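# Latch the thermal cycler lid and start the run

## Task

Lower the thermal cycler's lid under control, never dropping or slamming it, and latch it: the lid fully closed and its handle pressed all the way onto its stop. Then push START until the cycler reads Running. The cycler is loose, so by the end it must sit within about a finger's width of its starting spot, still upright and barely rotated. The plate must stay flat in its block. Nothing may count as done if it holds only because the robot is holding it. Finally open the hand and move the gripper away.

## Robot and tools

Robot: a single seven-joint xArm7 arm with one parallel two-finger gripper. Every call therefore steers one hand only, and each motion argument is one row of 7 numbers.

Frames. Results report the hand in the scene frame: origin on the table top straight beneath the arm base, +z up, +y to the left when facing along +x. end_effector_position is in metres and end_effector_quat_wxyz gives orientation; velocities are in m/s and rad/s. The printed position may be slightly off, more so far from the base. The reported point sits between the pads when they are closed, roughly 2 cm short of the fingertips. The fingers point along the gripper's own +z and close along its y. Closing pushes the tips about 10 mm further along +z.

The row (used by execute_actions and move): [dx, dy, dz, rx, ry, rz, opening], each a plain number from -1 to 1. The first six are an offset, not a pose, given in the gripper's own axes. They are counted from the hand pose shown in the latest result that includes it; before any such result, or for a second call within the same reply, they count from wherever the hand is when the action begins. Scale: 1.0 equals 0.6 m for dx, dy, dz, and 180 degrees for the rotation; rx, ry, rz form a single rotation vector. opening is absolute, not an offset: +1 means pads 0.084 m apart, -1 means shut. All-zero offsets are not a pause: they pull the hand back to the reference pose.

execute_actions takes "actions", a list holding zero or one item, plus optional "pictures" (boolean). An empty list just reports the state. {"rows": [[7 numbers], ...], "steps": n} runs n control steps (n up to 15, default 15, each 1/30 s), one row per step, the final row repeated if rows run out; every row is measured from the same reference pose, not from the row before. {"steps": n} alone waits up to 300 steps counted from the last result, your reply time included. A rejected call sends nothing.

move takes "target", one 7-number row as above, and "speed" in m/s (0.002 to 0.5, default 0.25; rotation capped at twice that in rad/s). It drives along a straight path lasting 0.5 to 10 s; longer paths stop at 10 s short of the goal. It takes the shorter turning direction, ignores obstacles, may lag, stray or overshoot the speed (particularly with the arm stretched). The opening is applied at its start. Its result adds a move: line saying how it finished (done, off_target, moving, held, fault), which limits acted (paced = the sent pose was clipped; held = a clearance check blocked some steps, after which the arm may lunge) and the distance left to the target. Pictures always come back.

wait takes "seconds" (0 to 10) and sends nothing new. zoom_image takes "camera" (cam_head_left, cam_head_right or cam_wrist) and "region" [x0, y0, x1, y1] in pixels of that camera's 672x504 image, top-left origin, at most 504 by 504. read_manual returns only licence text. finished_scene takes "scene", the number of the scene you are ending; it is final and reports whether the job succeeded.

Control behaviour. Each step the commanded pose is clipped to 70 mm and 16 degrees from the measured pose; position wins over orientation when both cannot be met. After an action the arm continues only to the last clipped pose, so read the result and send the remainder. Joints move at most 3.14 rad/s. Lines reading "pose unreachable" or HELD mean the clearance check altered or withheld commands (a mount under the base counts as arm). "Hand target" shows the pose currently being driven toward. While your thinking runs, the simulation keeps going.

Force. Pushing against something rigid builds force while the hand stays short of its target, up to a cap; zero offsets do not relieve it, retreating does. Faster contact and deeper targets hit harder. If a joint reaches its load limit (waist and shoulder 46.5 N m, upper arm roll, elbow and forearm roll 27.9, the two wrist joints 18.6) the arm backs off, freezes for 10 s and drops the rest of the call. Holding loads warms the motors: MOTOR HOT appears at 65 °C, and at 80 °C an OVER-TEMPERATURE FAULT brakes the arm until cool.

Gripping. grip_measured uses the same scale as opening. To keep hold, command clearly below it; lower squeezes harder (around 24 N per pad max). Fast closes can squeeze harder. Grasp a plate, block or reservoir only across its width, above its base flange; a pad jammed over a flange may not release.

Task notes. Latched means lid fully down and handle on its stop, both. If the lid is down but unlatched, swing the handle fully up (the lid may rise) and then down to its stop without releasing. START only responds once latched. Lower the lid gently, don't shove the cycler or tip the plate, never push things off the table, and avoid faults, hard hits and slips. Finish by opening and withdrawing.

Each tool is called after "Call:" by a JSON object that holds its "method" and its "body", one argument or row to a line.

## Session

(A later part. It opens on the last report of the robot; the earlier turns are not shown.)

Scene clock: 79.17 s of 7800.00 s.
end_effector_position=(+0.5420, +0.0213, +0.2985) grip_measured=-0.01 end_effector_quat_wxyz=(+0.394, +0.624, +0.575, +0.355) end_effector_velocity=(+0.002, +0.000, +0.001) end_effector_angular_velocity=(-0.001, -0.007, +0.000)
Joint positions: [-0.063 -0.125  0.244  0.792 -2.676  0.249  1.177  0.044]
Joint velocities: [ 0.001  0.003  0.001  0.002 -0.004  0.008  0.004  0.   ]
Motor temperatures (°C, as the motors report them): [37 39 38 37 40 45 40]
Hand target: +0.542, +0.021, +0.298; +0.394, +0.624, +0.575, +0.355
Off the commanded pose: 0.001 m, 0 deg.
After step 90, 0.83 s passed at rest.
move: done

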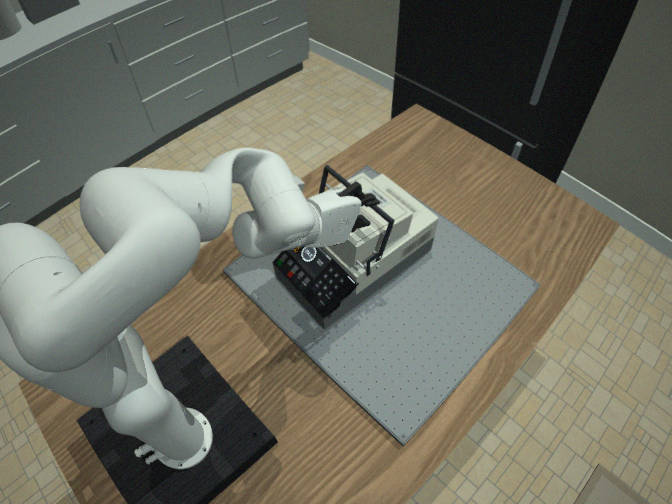

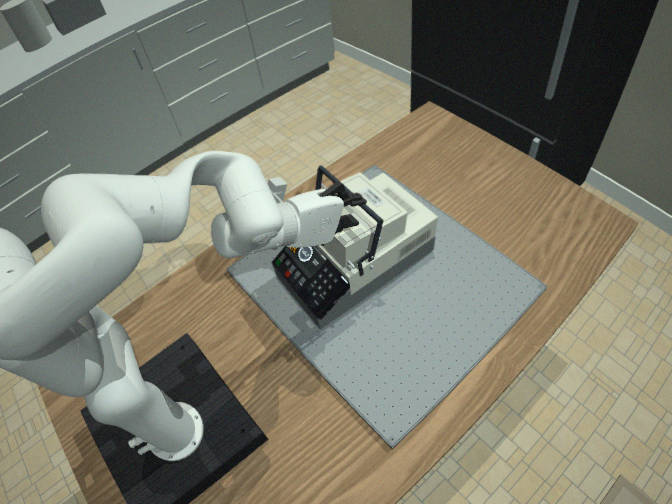

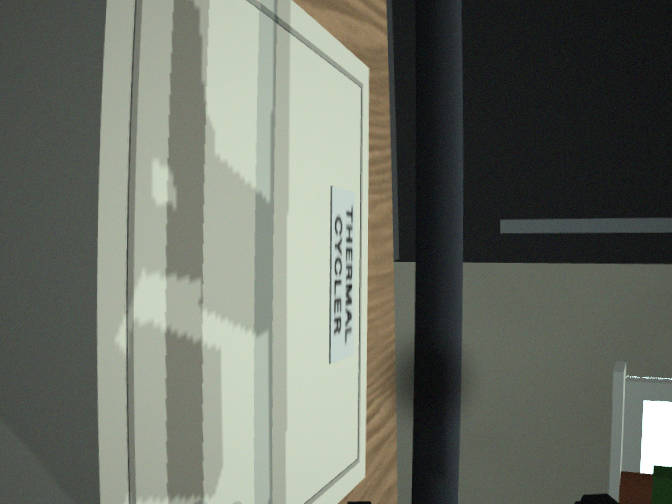

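Call:
{"method": "move", "body": {
  "target": [0,-0.013,0.06,0,0,0,-0.2],
  "speed": 0.04
}}

Call:
{"method": "move", "body": {
  "target": [0,0,0,0,0,0,-1]
}}

Scene clock: 81.20 s of 7800.00 s.
end_effector_position=(+0.5707, +0.0185, +0.2759) grip_measured=-0.21 end_effector_quat_wxyz=(+0.394, +0.624, +0.575, +0.355) end_effector_velocity=(+0.001, -0.000, +0.000) end_effector_angular_velocity=(-0.001, -0.002, +0.001)
Joint positions: [-0.061  0.007  0.244  0.866 -2.708  0.308  1.188  0.035]
Joint velocities: [-0.     0.003  0.     0.003 -0.002  0.003  0.    -0.   ]
Motor temperatures (°C, as the motors report them): [37 39 38 37 40 45 40]
Hand target: +0.571, +0.018, +0.276; +0.394, +0.624, +0.575, +0.355
Off the commanded pose: 0.000 m, 0 deg.
move: done

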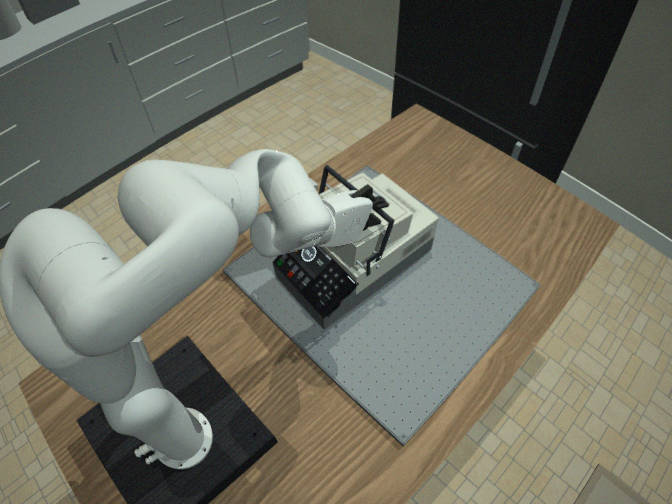

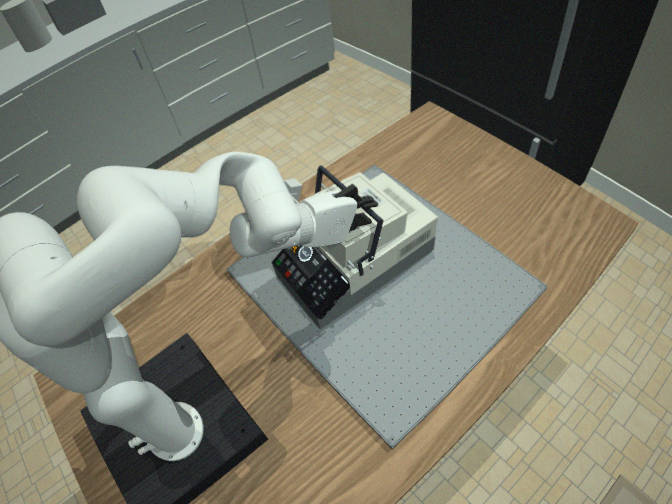

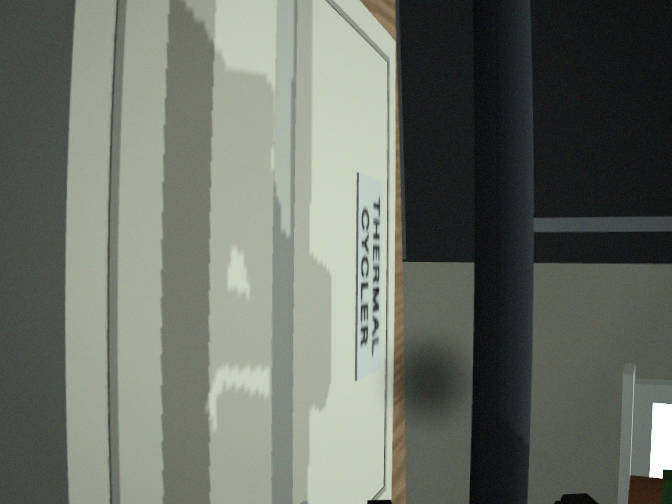

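Scene clock: 81.70 s of 7800.00 s.
end_effector_position=(+0.5711, +0.0185, +0.2766) grip_measured=-0.74 end_effector_quat_wxyz=(+0.394, +0.623, +0.574, +0.355) end_effector_velocity=(-0.001, +0.000, -0.001) end_effector_angular_velocity=(-0.000, +0.003, +0.001)
Joint positions: [-0.061  0.007  0.244  0.866 -2.708  0.309  1.188  0.012]
Joint velocities: [ 0.     0.001 -0.    -0.002 -0.    -0.001 -0.001 -0.   ]
Motor temperatures (°C, as the motors report them): [37 39 38 37 40 45 40]
Hand target: +0.571, +0.019, +0.276; +0.394, +0.624, +0.575, +0.355
Off the commanded pose: 0.001 m, 0 deg.
move: done

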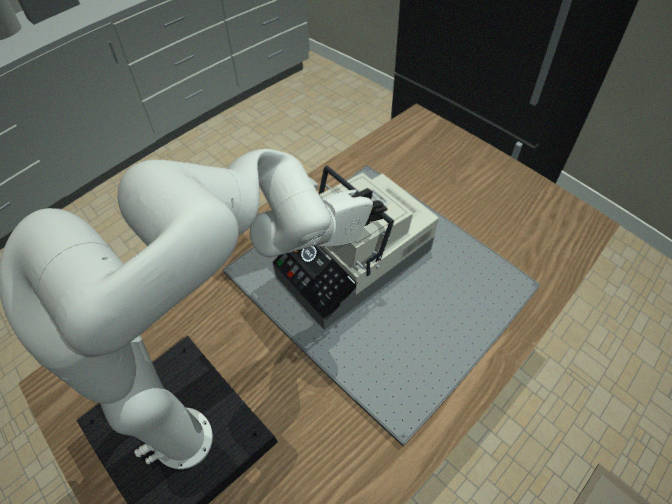

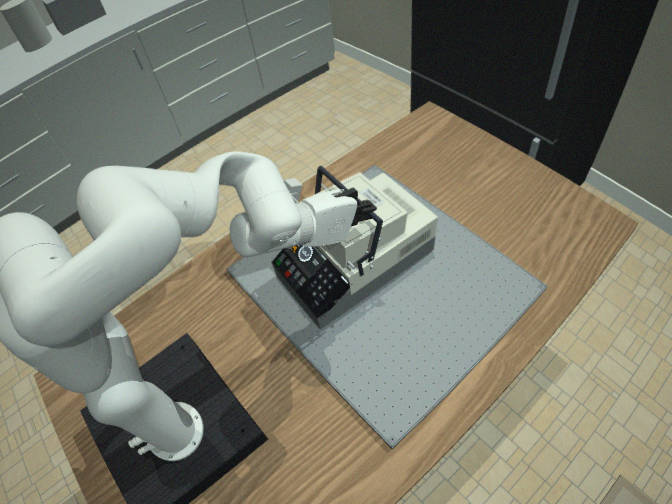

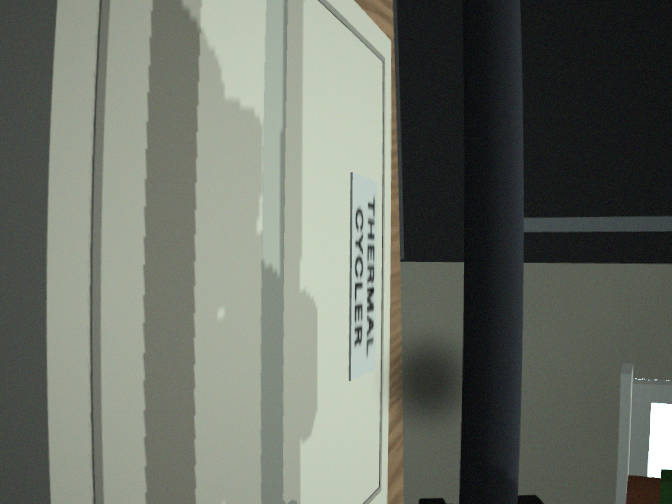

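Call:
{"method": "move", "body": {
  "target": [0,-0.0157,-0.049,0,0,0,-1],
  "speed": 0.03
}}

Call:
{"method": "move", "body": {
  "target": [0,-0.027,-0.042,0,0,0,-1],
  "speed": 0.03
}}

Call:
{"method": "move", "body": {
  "target": [0,-0.037,-0.028,0,0,0,-1],
  "speed": 0.03
}}

Call:
{"method": "move", "body": {
  "target": [0,-0.036,-0.023,0,0,0,-1],
  "speed": 0.03
}}

Call:
{"method": "zoom_image", "body": {
  "camera": "cam_head_right",
  "region": [280,170,430,320]
}}

Scene clock: 87.03 s of 7800.00 s.
end_effector_position=(+0.5405, +0.0212, +0.2804) grip_measured=-0.74 end_effector_quat_wxyz=(+0.394, +0.624, +0.574, +0.355) end_effector_velocity=(-0.000, +0.000, +0.002) end_effector_angular_velocity=(-0.001, -0.004, +0.000)
Joint positions: [-0.055 -0.097  0.248  0.766 -2.712  0.303  1.218  0.011]
Joint velocities: [ 0.    -0.005  0.001 -0.002 -0.     0.001  0.001 -0.   ]
Motor temperatures (°C, as the motors report them): [37 39 38 37 40 45 40]
Hand target: +0.541, +0.021, +0.281; +0.394, +0.623, +0.574, +0.355
Off the commanded pose: 0.001 m, 0 deg.
After step 90, 1.00 s passed at rest.
move: done

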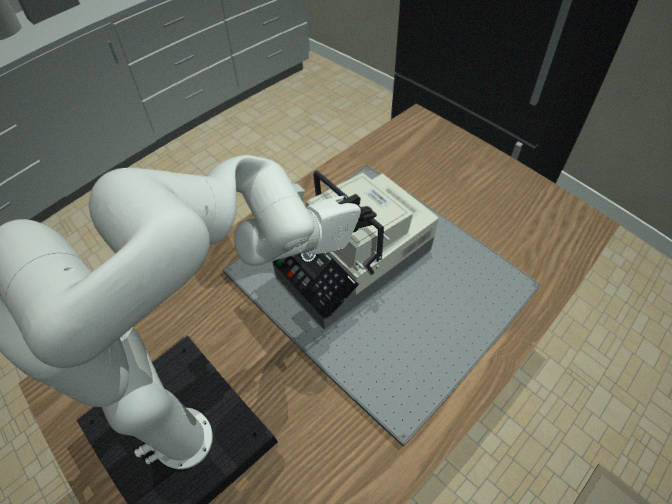

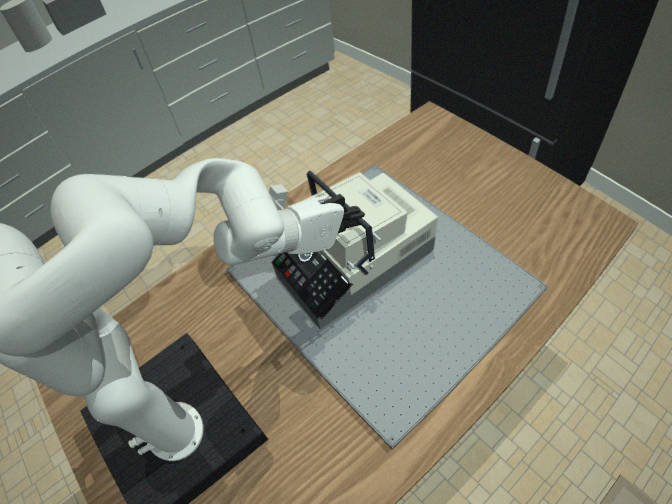

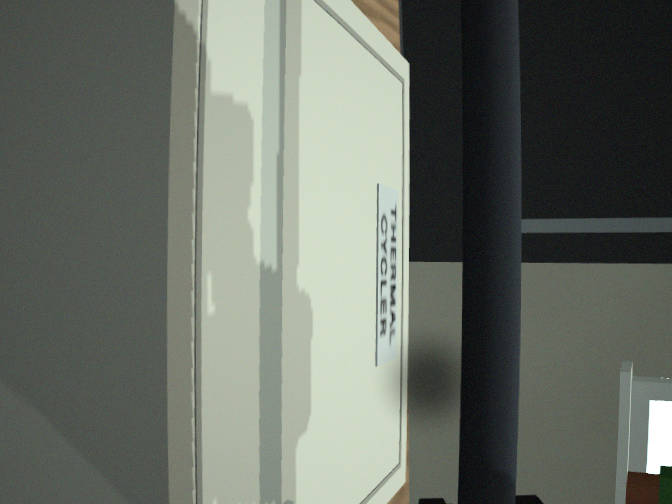

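Scene clock: 88.33 s of 7800.00 s.
end_effector_position=(+0.5109, +0.0238, +0.2765) grip_measured=-0.74 end_effector_quat_wxyz=(+0.394, +0.624, +0.575, +0.355) end_effector_velocity=(-0.000, -0.000, +0.001) end_effector_angular_velocity=(-0.001, -0.004, -0.001)
Joint positions: [-0.043 -0.187  0.251  0.664 -2.721  0.313  1.254  0.011]
Joint velocities: [ 0.001 -0.005  0.    -0.003 -0.001  0.003  0.002 -0.   ]
Motor temperatures (°C, as the motors report them): [37 39 38 37 40 45 40]
Hand target: +0.511, +0.024, +0.277; +0.394, +0.624, +0.574, +0.355
Off the commanded pose: 0.000 m, 0 deg.
move: done

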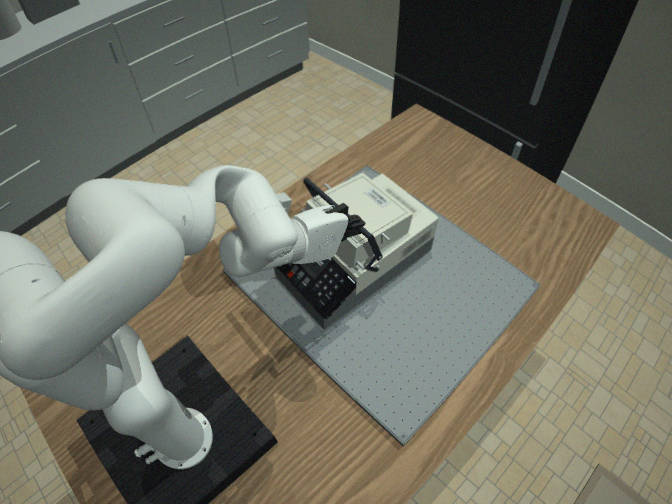

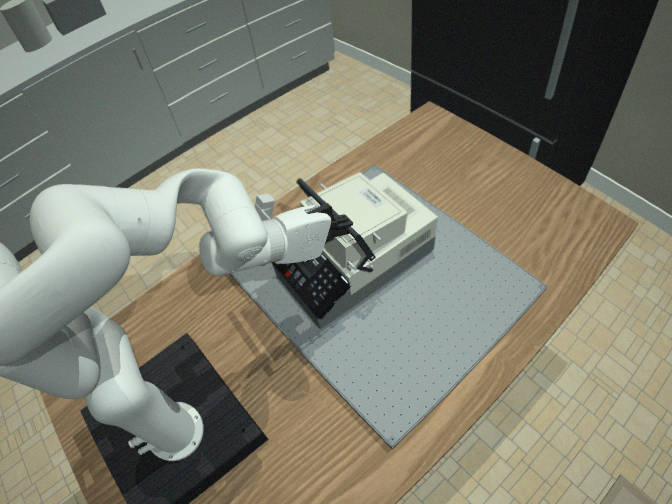

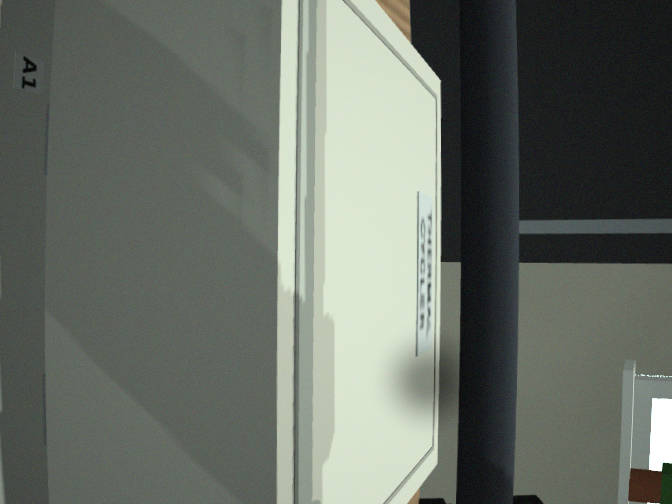

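Scene clock: 89.53 s of 7800.00 s.
end_effector_position=(+0.4855, +0.0259, +0.2624) grip_measured=-0.74 end_effector_quat_wxyz=(+0.392, +0.624, +0.575, +0.353) end_effector_velocity=(-0.002, +0.000, +0.001) end_effector_angular_velocity=(-0.001, -0.004, +0.001)
Joint positions: [-0.027 -0.242  0.255  0.568 -2.735  0.349  1.292  0.011]
Joint velocities: [ 0.001 -0.01   0.    -0.007 -0.002  0.002  0.003 -0.   ]
Motor temperatures (°C, as the motors report them): [37 39 38 37 40 45 40]
Hand target: +0.486, +0.026, +0.264; +0.394, +0.624, +0.575, +0.355
Off the commanded pose: 0.002 m, 0 deg.
move: done

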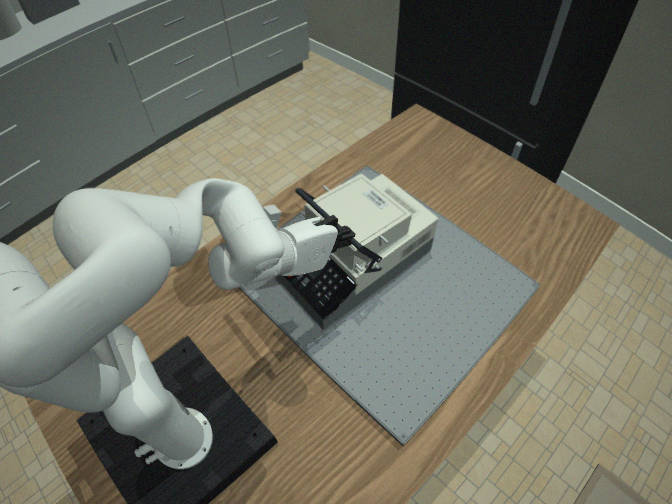

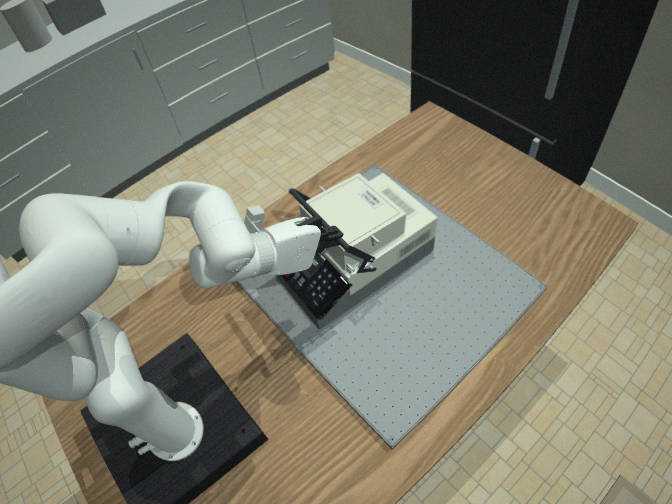

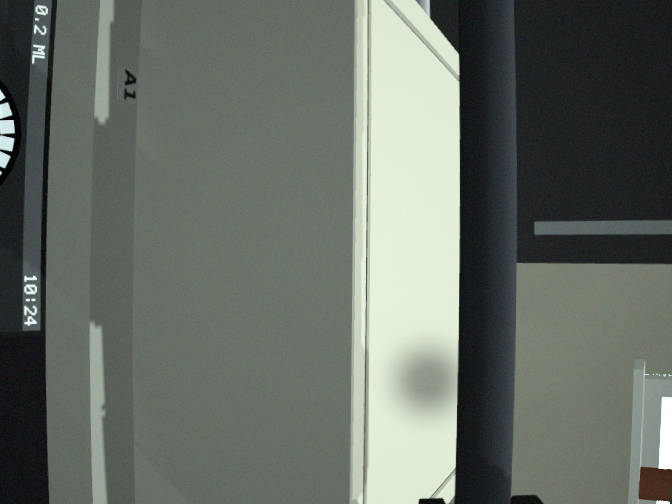

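Scene clock: 90.67 s of 7800.00 s.
end_effector_position=(+0.4640, +0.0277, +0.2495) grip_measured=-0.74 end_effector_quat_wxyz=(+0.393, +0.624, +0.575, +0.354) end_effector_velocity=(-0.001, +0.000, -0.001) end_effector_angular_velocity=(+0.000, +0.000, +0.000)
Joint positions: [-0.011 -0.287  0.261  0.485 -2.741  0.387  1.323  0.011]
Joint velocities: [ 0.001 -0.002  0.001 -0.005  0.     0.002  0.002 -0.   ]
Motor temperatures (°C, as the motors report them): [37 39 38 37 40 45 40]
Hand target: +0.464, +0.028, +0.249; +0.392, +0.624, +0.575, +0.353
Off the commanded pose: 0.001 m, 0 deg.
move: done

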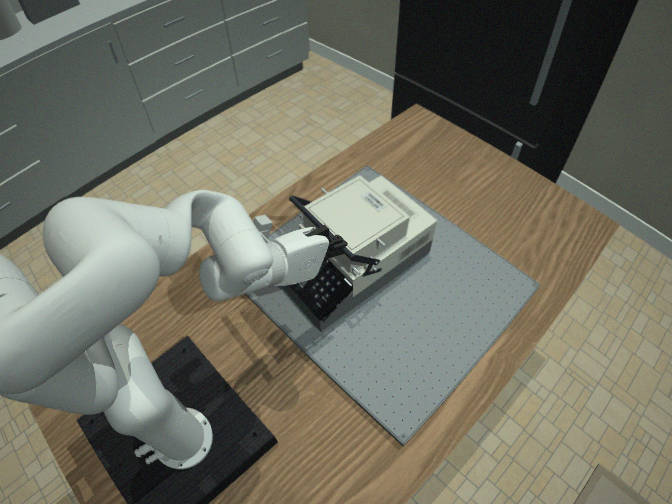

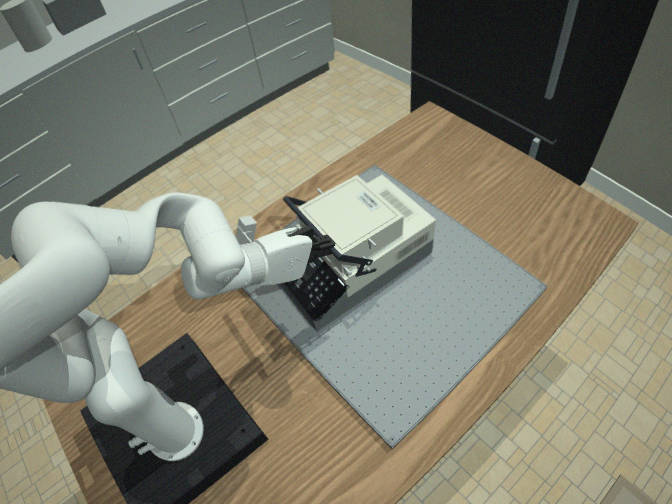

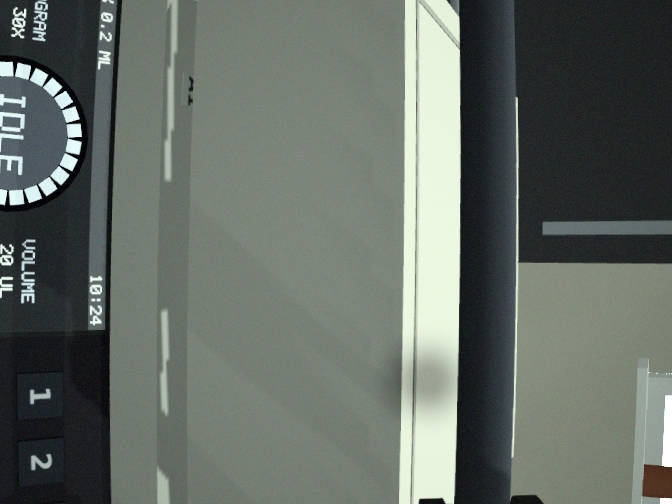

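Region (280, 170, 430, 320) of cam_head_right's 672x504 image, scaled by 3.360, with more detail than that image has.

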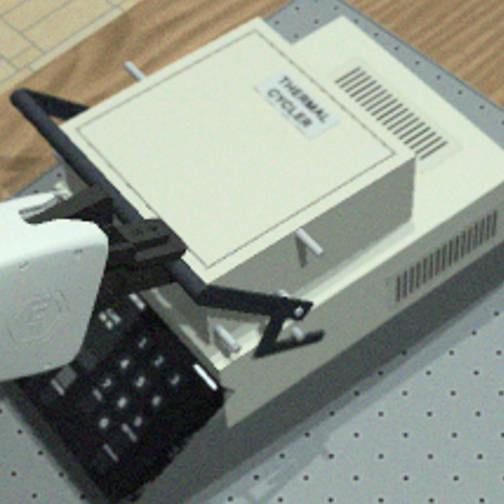

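Call:
{"method": "move", "body": {
  "target": [0,-0.021,0.017,0,0,0,-1],
  "speed": 0.015
}}

Call:
{"method": "move", "body": {
  "target": [0,-0.04,0,0,0,0,-1],
  "speed": 0.02
}}

Call:
{"method": "zoom_image", "body": {
  "camera": "cam_head_right",
  "region": [280,170,430,320]
}}

Scene clock: 93.30 s of 7800.00 s.
end_effector_position=(+0.4673, +0.0275, +0.2334) grip_measured=-0.74 end_effector_quat_wxyz=(+0.392, +0.624, +0.576, +0.353) end_effector_velocity=(+0.001, -0.000, -0.000) end_effector_angular_velocity=(-0.001, -0.004, +0.000)
Joint positions: [-0.008 -0.231  0.265  0.481 -2.759  0.446  1.34   0.012]
Joint velocities: [-0.     0.005  0.001  0.001 -0.003  0.008  0.002 -0.   ]
Motor temperatures (°C, as the motors report them): [37 39 38 37 40 45 40]
Hand target: +0.468, +0.027, +0.234; +0.393, +0.624, +0.575, +0.354
Off the commanded pose: 0.001 m, 0 deg.
move: done

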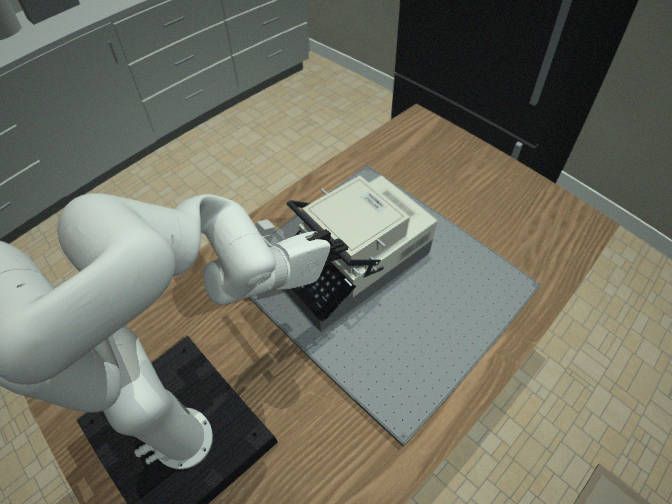

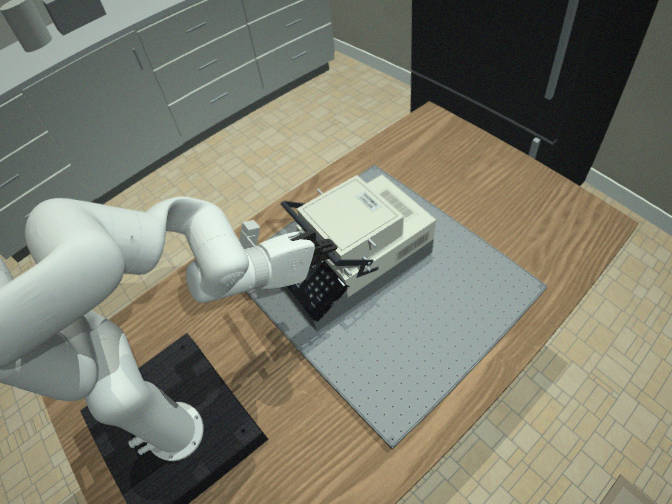

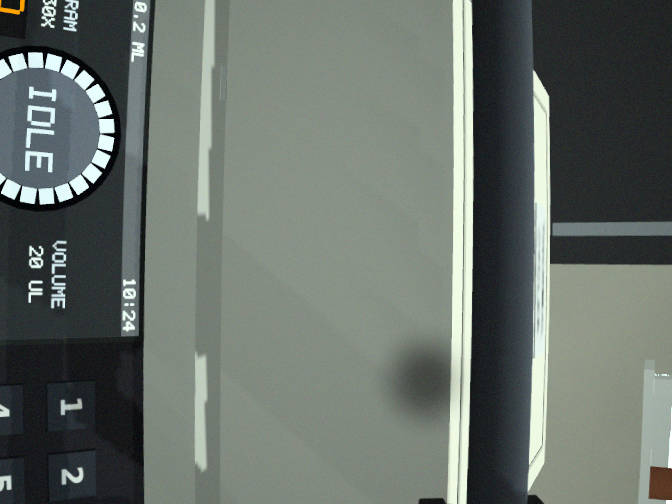

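Scene clock: 94.73 s of 7800.00 s.
end_effector_position=(+0.4564, +0.0284, +0.2115) grip_measured=-0.74 end_effector_quat_wxyz=(+0.392, +0.624, +0.576, +0.353) end_effector_velocity=(-0.000, +0.000, -0.000) end_effector_angular_velocity=(+0.001, -0.003, -0.001)
Joint positions: [ 0.002 -0.201  0.274  0.429 -2.772  0.525  1.368  0.012]
Joint velocities: [ 0.001  0.     0.001 -0.003 -0.     0.007  0.002 -0.   ]
Motor temperatures (°C, as the motors report them): [37 39 38 37 40 45 40]
Hand target: +0.457, +0.028, +0.212; +0.392, +0.624, +0.576, +0.353
Off the commanded pose: 0.001 m, 0 deg.
move: done

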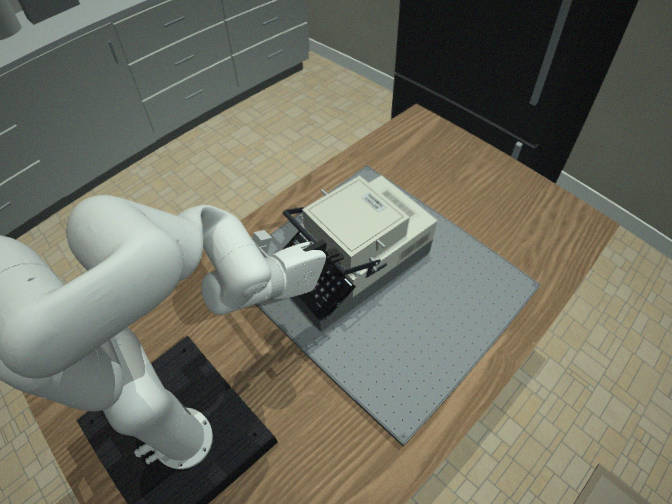

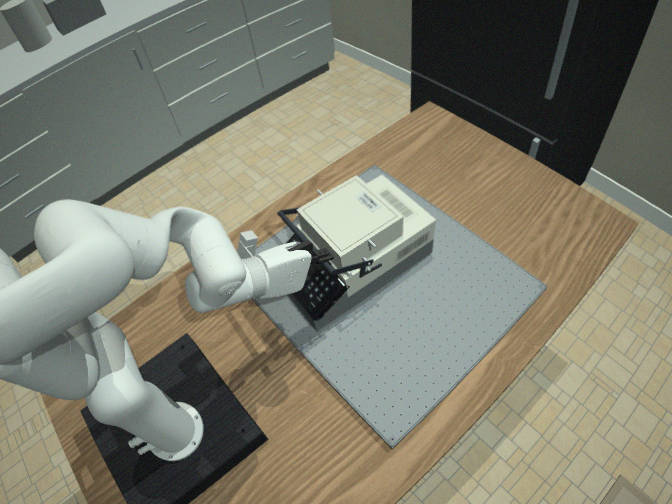

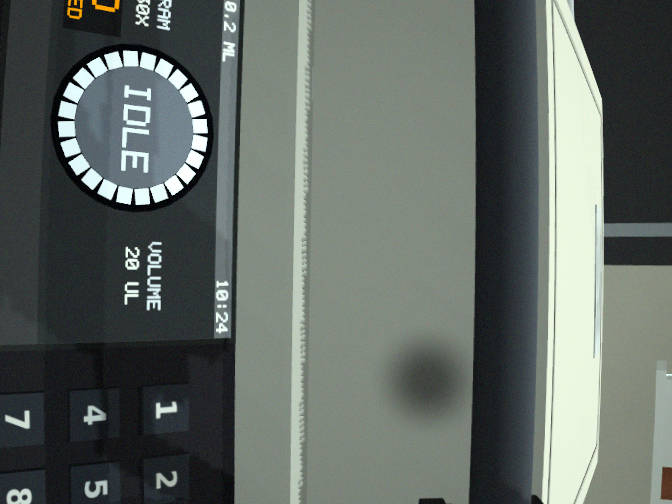

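Region (280, 170, 430, 320) of cam_head_right's 672x504 image, scaled by 3.360, with more detail than that image has.

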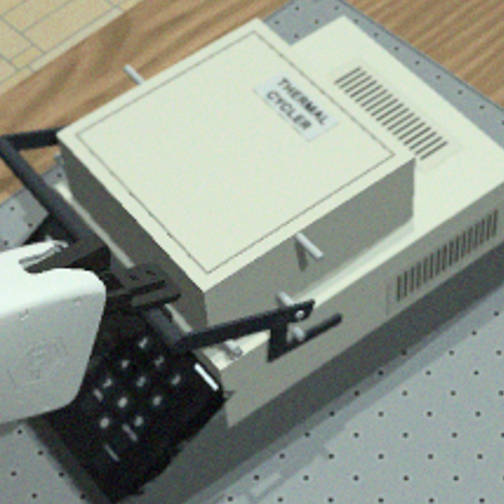

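Call:
{"method": "move", "body": {
  "target": [0,-0.04,0.012,0,0,0,-1],
  "speed": 0.02
}}

Call:
{"method": "move", "body": {
  "target": [0,-0.018,0.012,0,0,0,-1],
  "speed": 0.015
}}

Call:
{"method": "zoom_image", "body": {
  "camera": "cam_head_right",
  "region": [280,170,430,320]
}}

Scene clock: 97.50 s of 7800.00 s.
end_effector_position=(+0.4528, +0.0283, +0.1876) grip_measured=-0.74 end_effector_quat_wxyz=(+0.393, +0.624, +0.576, +0.353) end_effector_velocity=(+0.000, -0.000, -0.001) end_effector_angular_velocity=(-0.001, -0.003, +0.000)
Joint positions: [ 0.006 -0.131  0.281  0.403 -2.787  0.623  1.39   0.012]
Joint velocities: [ 0.001  0.005  0.    -0.002 -0.002  0.01   0.002  0.   ]
Motor temperatures (°C, as the motors report them): [37 39 38 37 40 45 40]
Hand target: +0.452, +0.028, +0.187; +0.392, +0.624, +0.576, +0.353
Off the commanded pose: 0.001 m, 0 deg.
move: done

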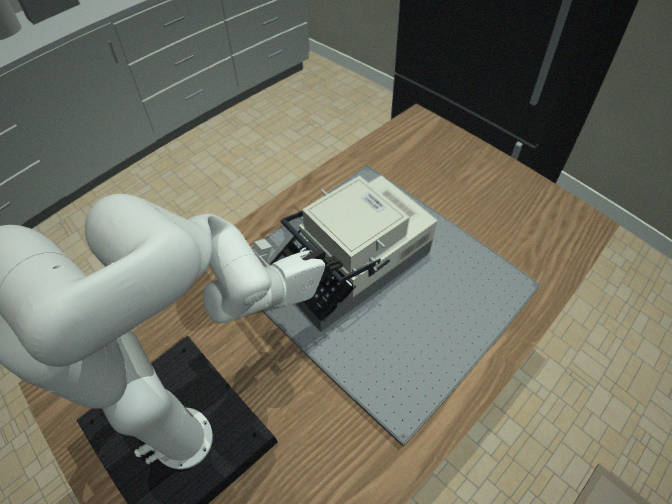

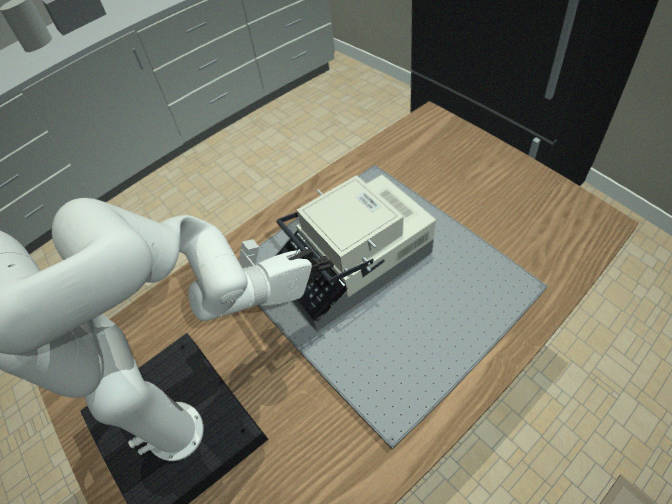

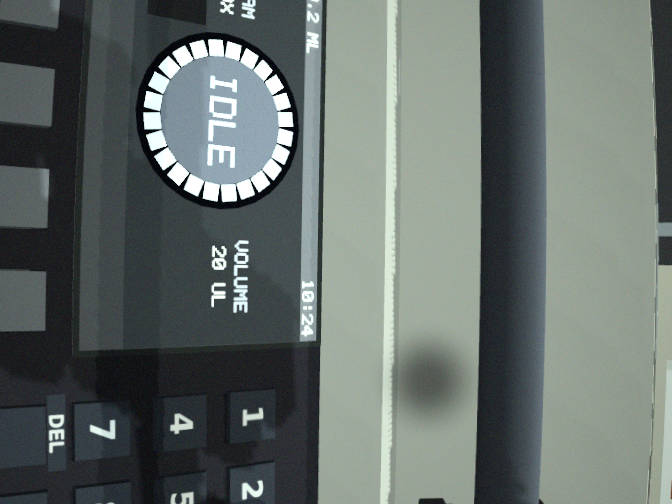

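Scene clock: 98.60 s of 7800.00 s.
end_effector_position=(+0.4584, +0.0275, +0.1796) grip_measured=-0.73 end_effector_quat_wxyz=(+0.397, +0.622, +0.573, +0.357) end_effector_velocity=(-0.002, -0.000, -0.005) end_effector_angular_velocity=(+0.001, +0.010, +0.000)
Joint positions: [ 0.006 -0.081  0.281  0.411 -2.797  0.678  1.396  0.012]
Joint velocities: [ 0.001  0.009 -0.001 -0.003 -0.001  0.002  0.     0.   ]
Motor temperatures (°C, as the motors report them): [37 39 38 37 40 45 40]
Hand target: +0.454, +0.028, +0.175; +0.393, +0.624, +0.576, +0.353
Off the commanded pose: 0.006 m, 1 deg.
move: off_target

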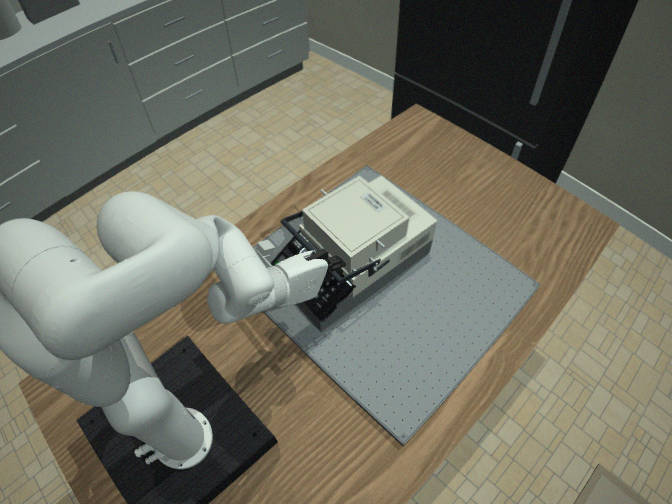

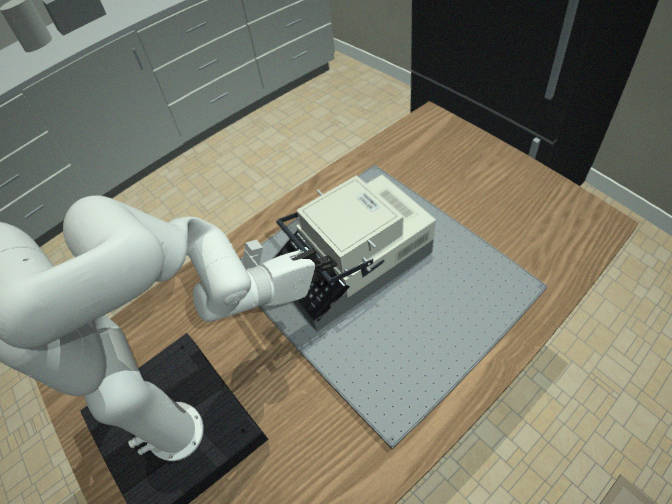

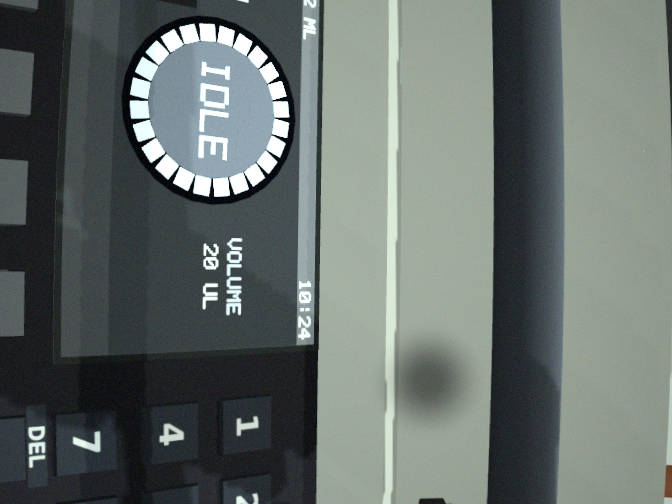

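Region (280, 170, 430, 320) of cam_head_right's 672x504 image, scaled by 3.360, with more detail than that image has.

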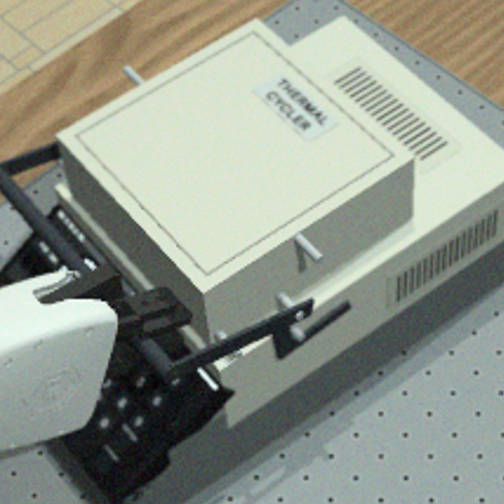

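Call:
{"method": "move", "body": {
  "target": [0,0.004,-0.006,0,0,0,-0.5],
  "speed": 0.02
}}

Call:
{"method": "move", "body": {
  "target": [0.085,0,-0.004,0,0,0,-0.5],
  "speed": 0.04
}}

Call:
{"method": "zoom_image", "body": {
  "camera": "cam_head_right",
  "region": [270,170,450,350]
}}

Scene clock: 100.93 s of 7800.00 s.
end_effector_position=(+0.4538, +0.0278, +0.1804) grip_measured=-0.52 end_effector_quat_wxyz=(+0.394, +0.624, +0.574, +0.355) end_effector_velocity=(+0.003, +0.000, +0.004) end_effector_angular_velocity=(+0.000, -0.009, +0.000)
Joint positions: [ 0.007 -0.1    0.282  0.4   -2.793  0.661  1.395  0.021]
Joint velocities: [ 0.    -0.007  0.001  0.004  0.001 -0.002 -0.    -0.   ]
Motor temperatures (°C, as the motors report them): [37 39 38 37 40 45 40]
Hand target: +0.456, +0.028, +0.183; +0.397, +0.622, +0.573, +0.357
Off the commanded pose: 0.004 m, 0 deg.
move: off_target

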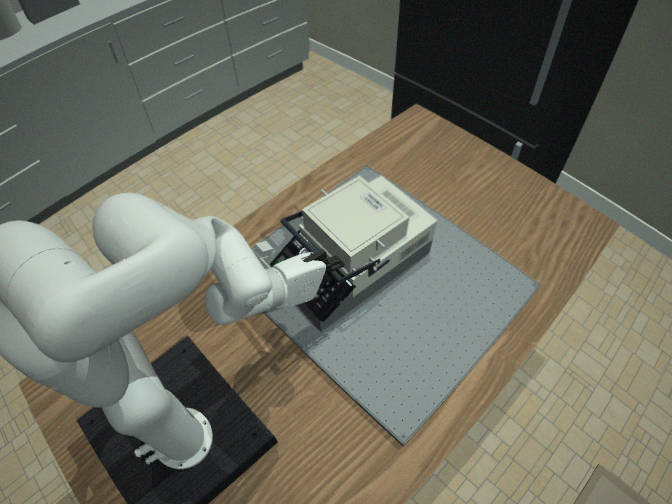

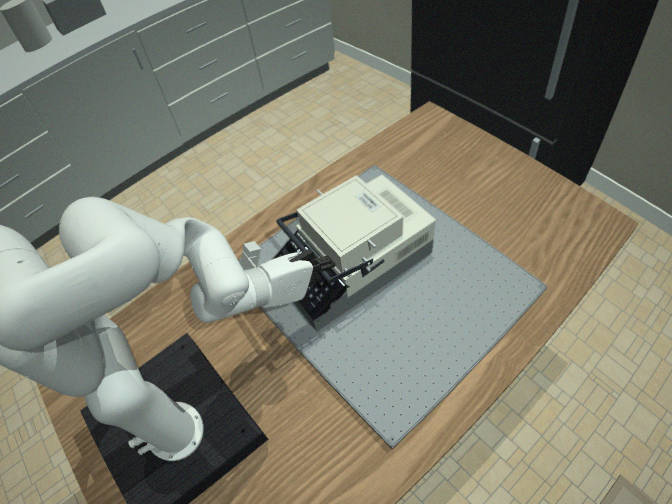

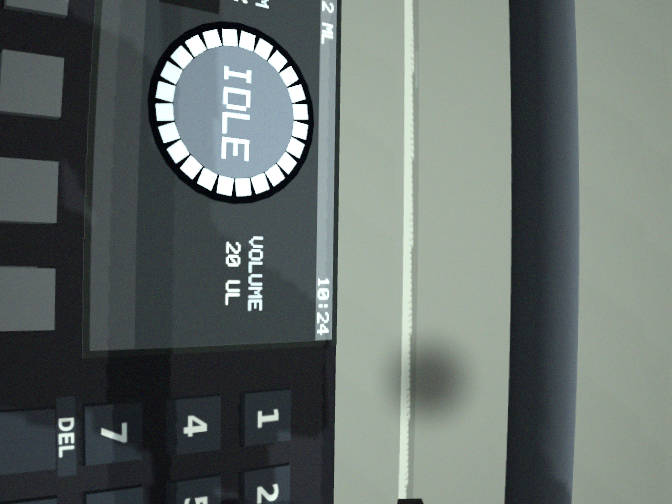

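Scene clock: 102.50 s of 7800.00 s.
end_effector_position=(+0.4562, +0.0785, +0.1811) grip_measured=-0.52 end_effector_quat_wxyz=(+0.395, +0.624, +0.574, +0.355) end_effector_velocity=(+0.000, +0.001, -0.000) end_effector_angular_velocity=(-0.001, +0.001, -0.001)
Joint positions: [ 0.078 -0.063  0.369  0.435 -2.566  0.696  1.281  0.021]
Joint velocities: [ 0.003  0.003  0.002  0.002  0.009  0.001 -0.006  0.   ]
Motor temperatures (°C, as the motors report them): [37 39 38 37 40 45 40]
Hand target: +0.456, +0.079, +0.181; +0.394, +0.624, +0.574, +0.355
Off the commanded pose: 0.000 m, 0 deg.
move: done

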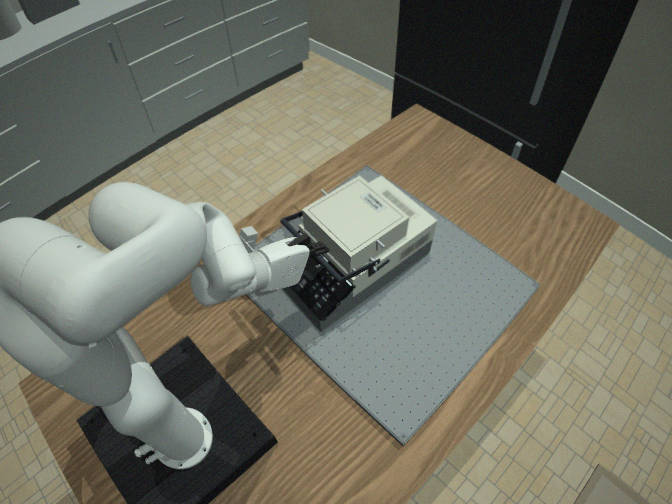

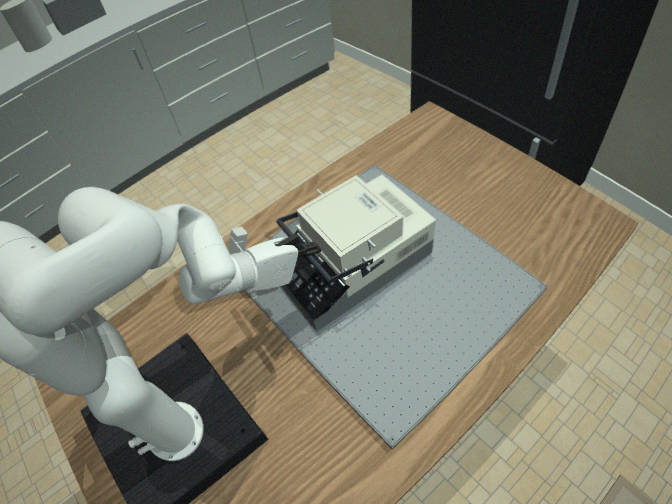

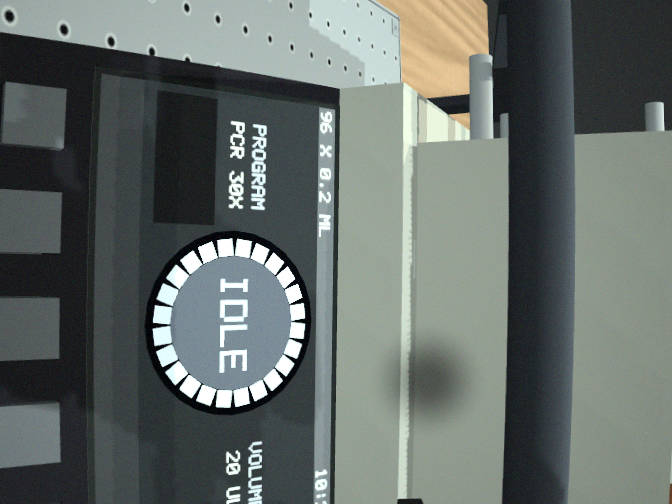

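Region (270, 170, 450, 350) of cam_head_right's 672x504 image, scaled by 2.800, with more detail than that image has.

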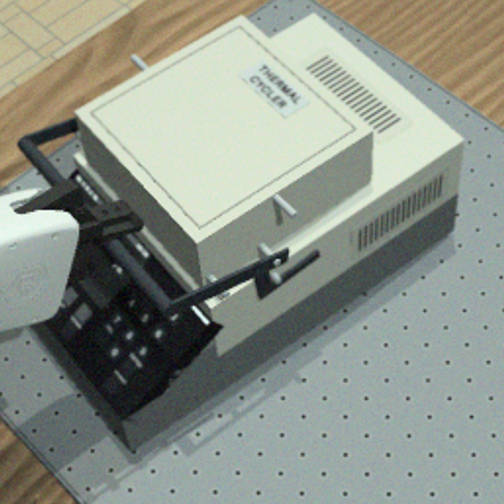

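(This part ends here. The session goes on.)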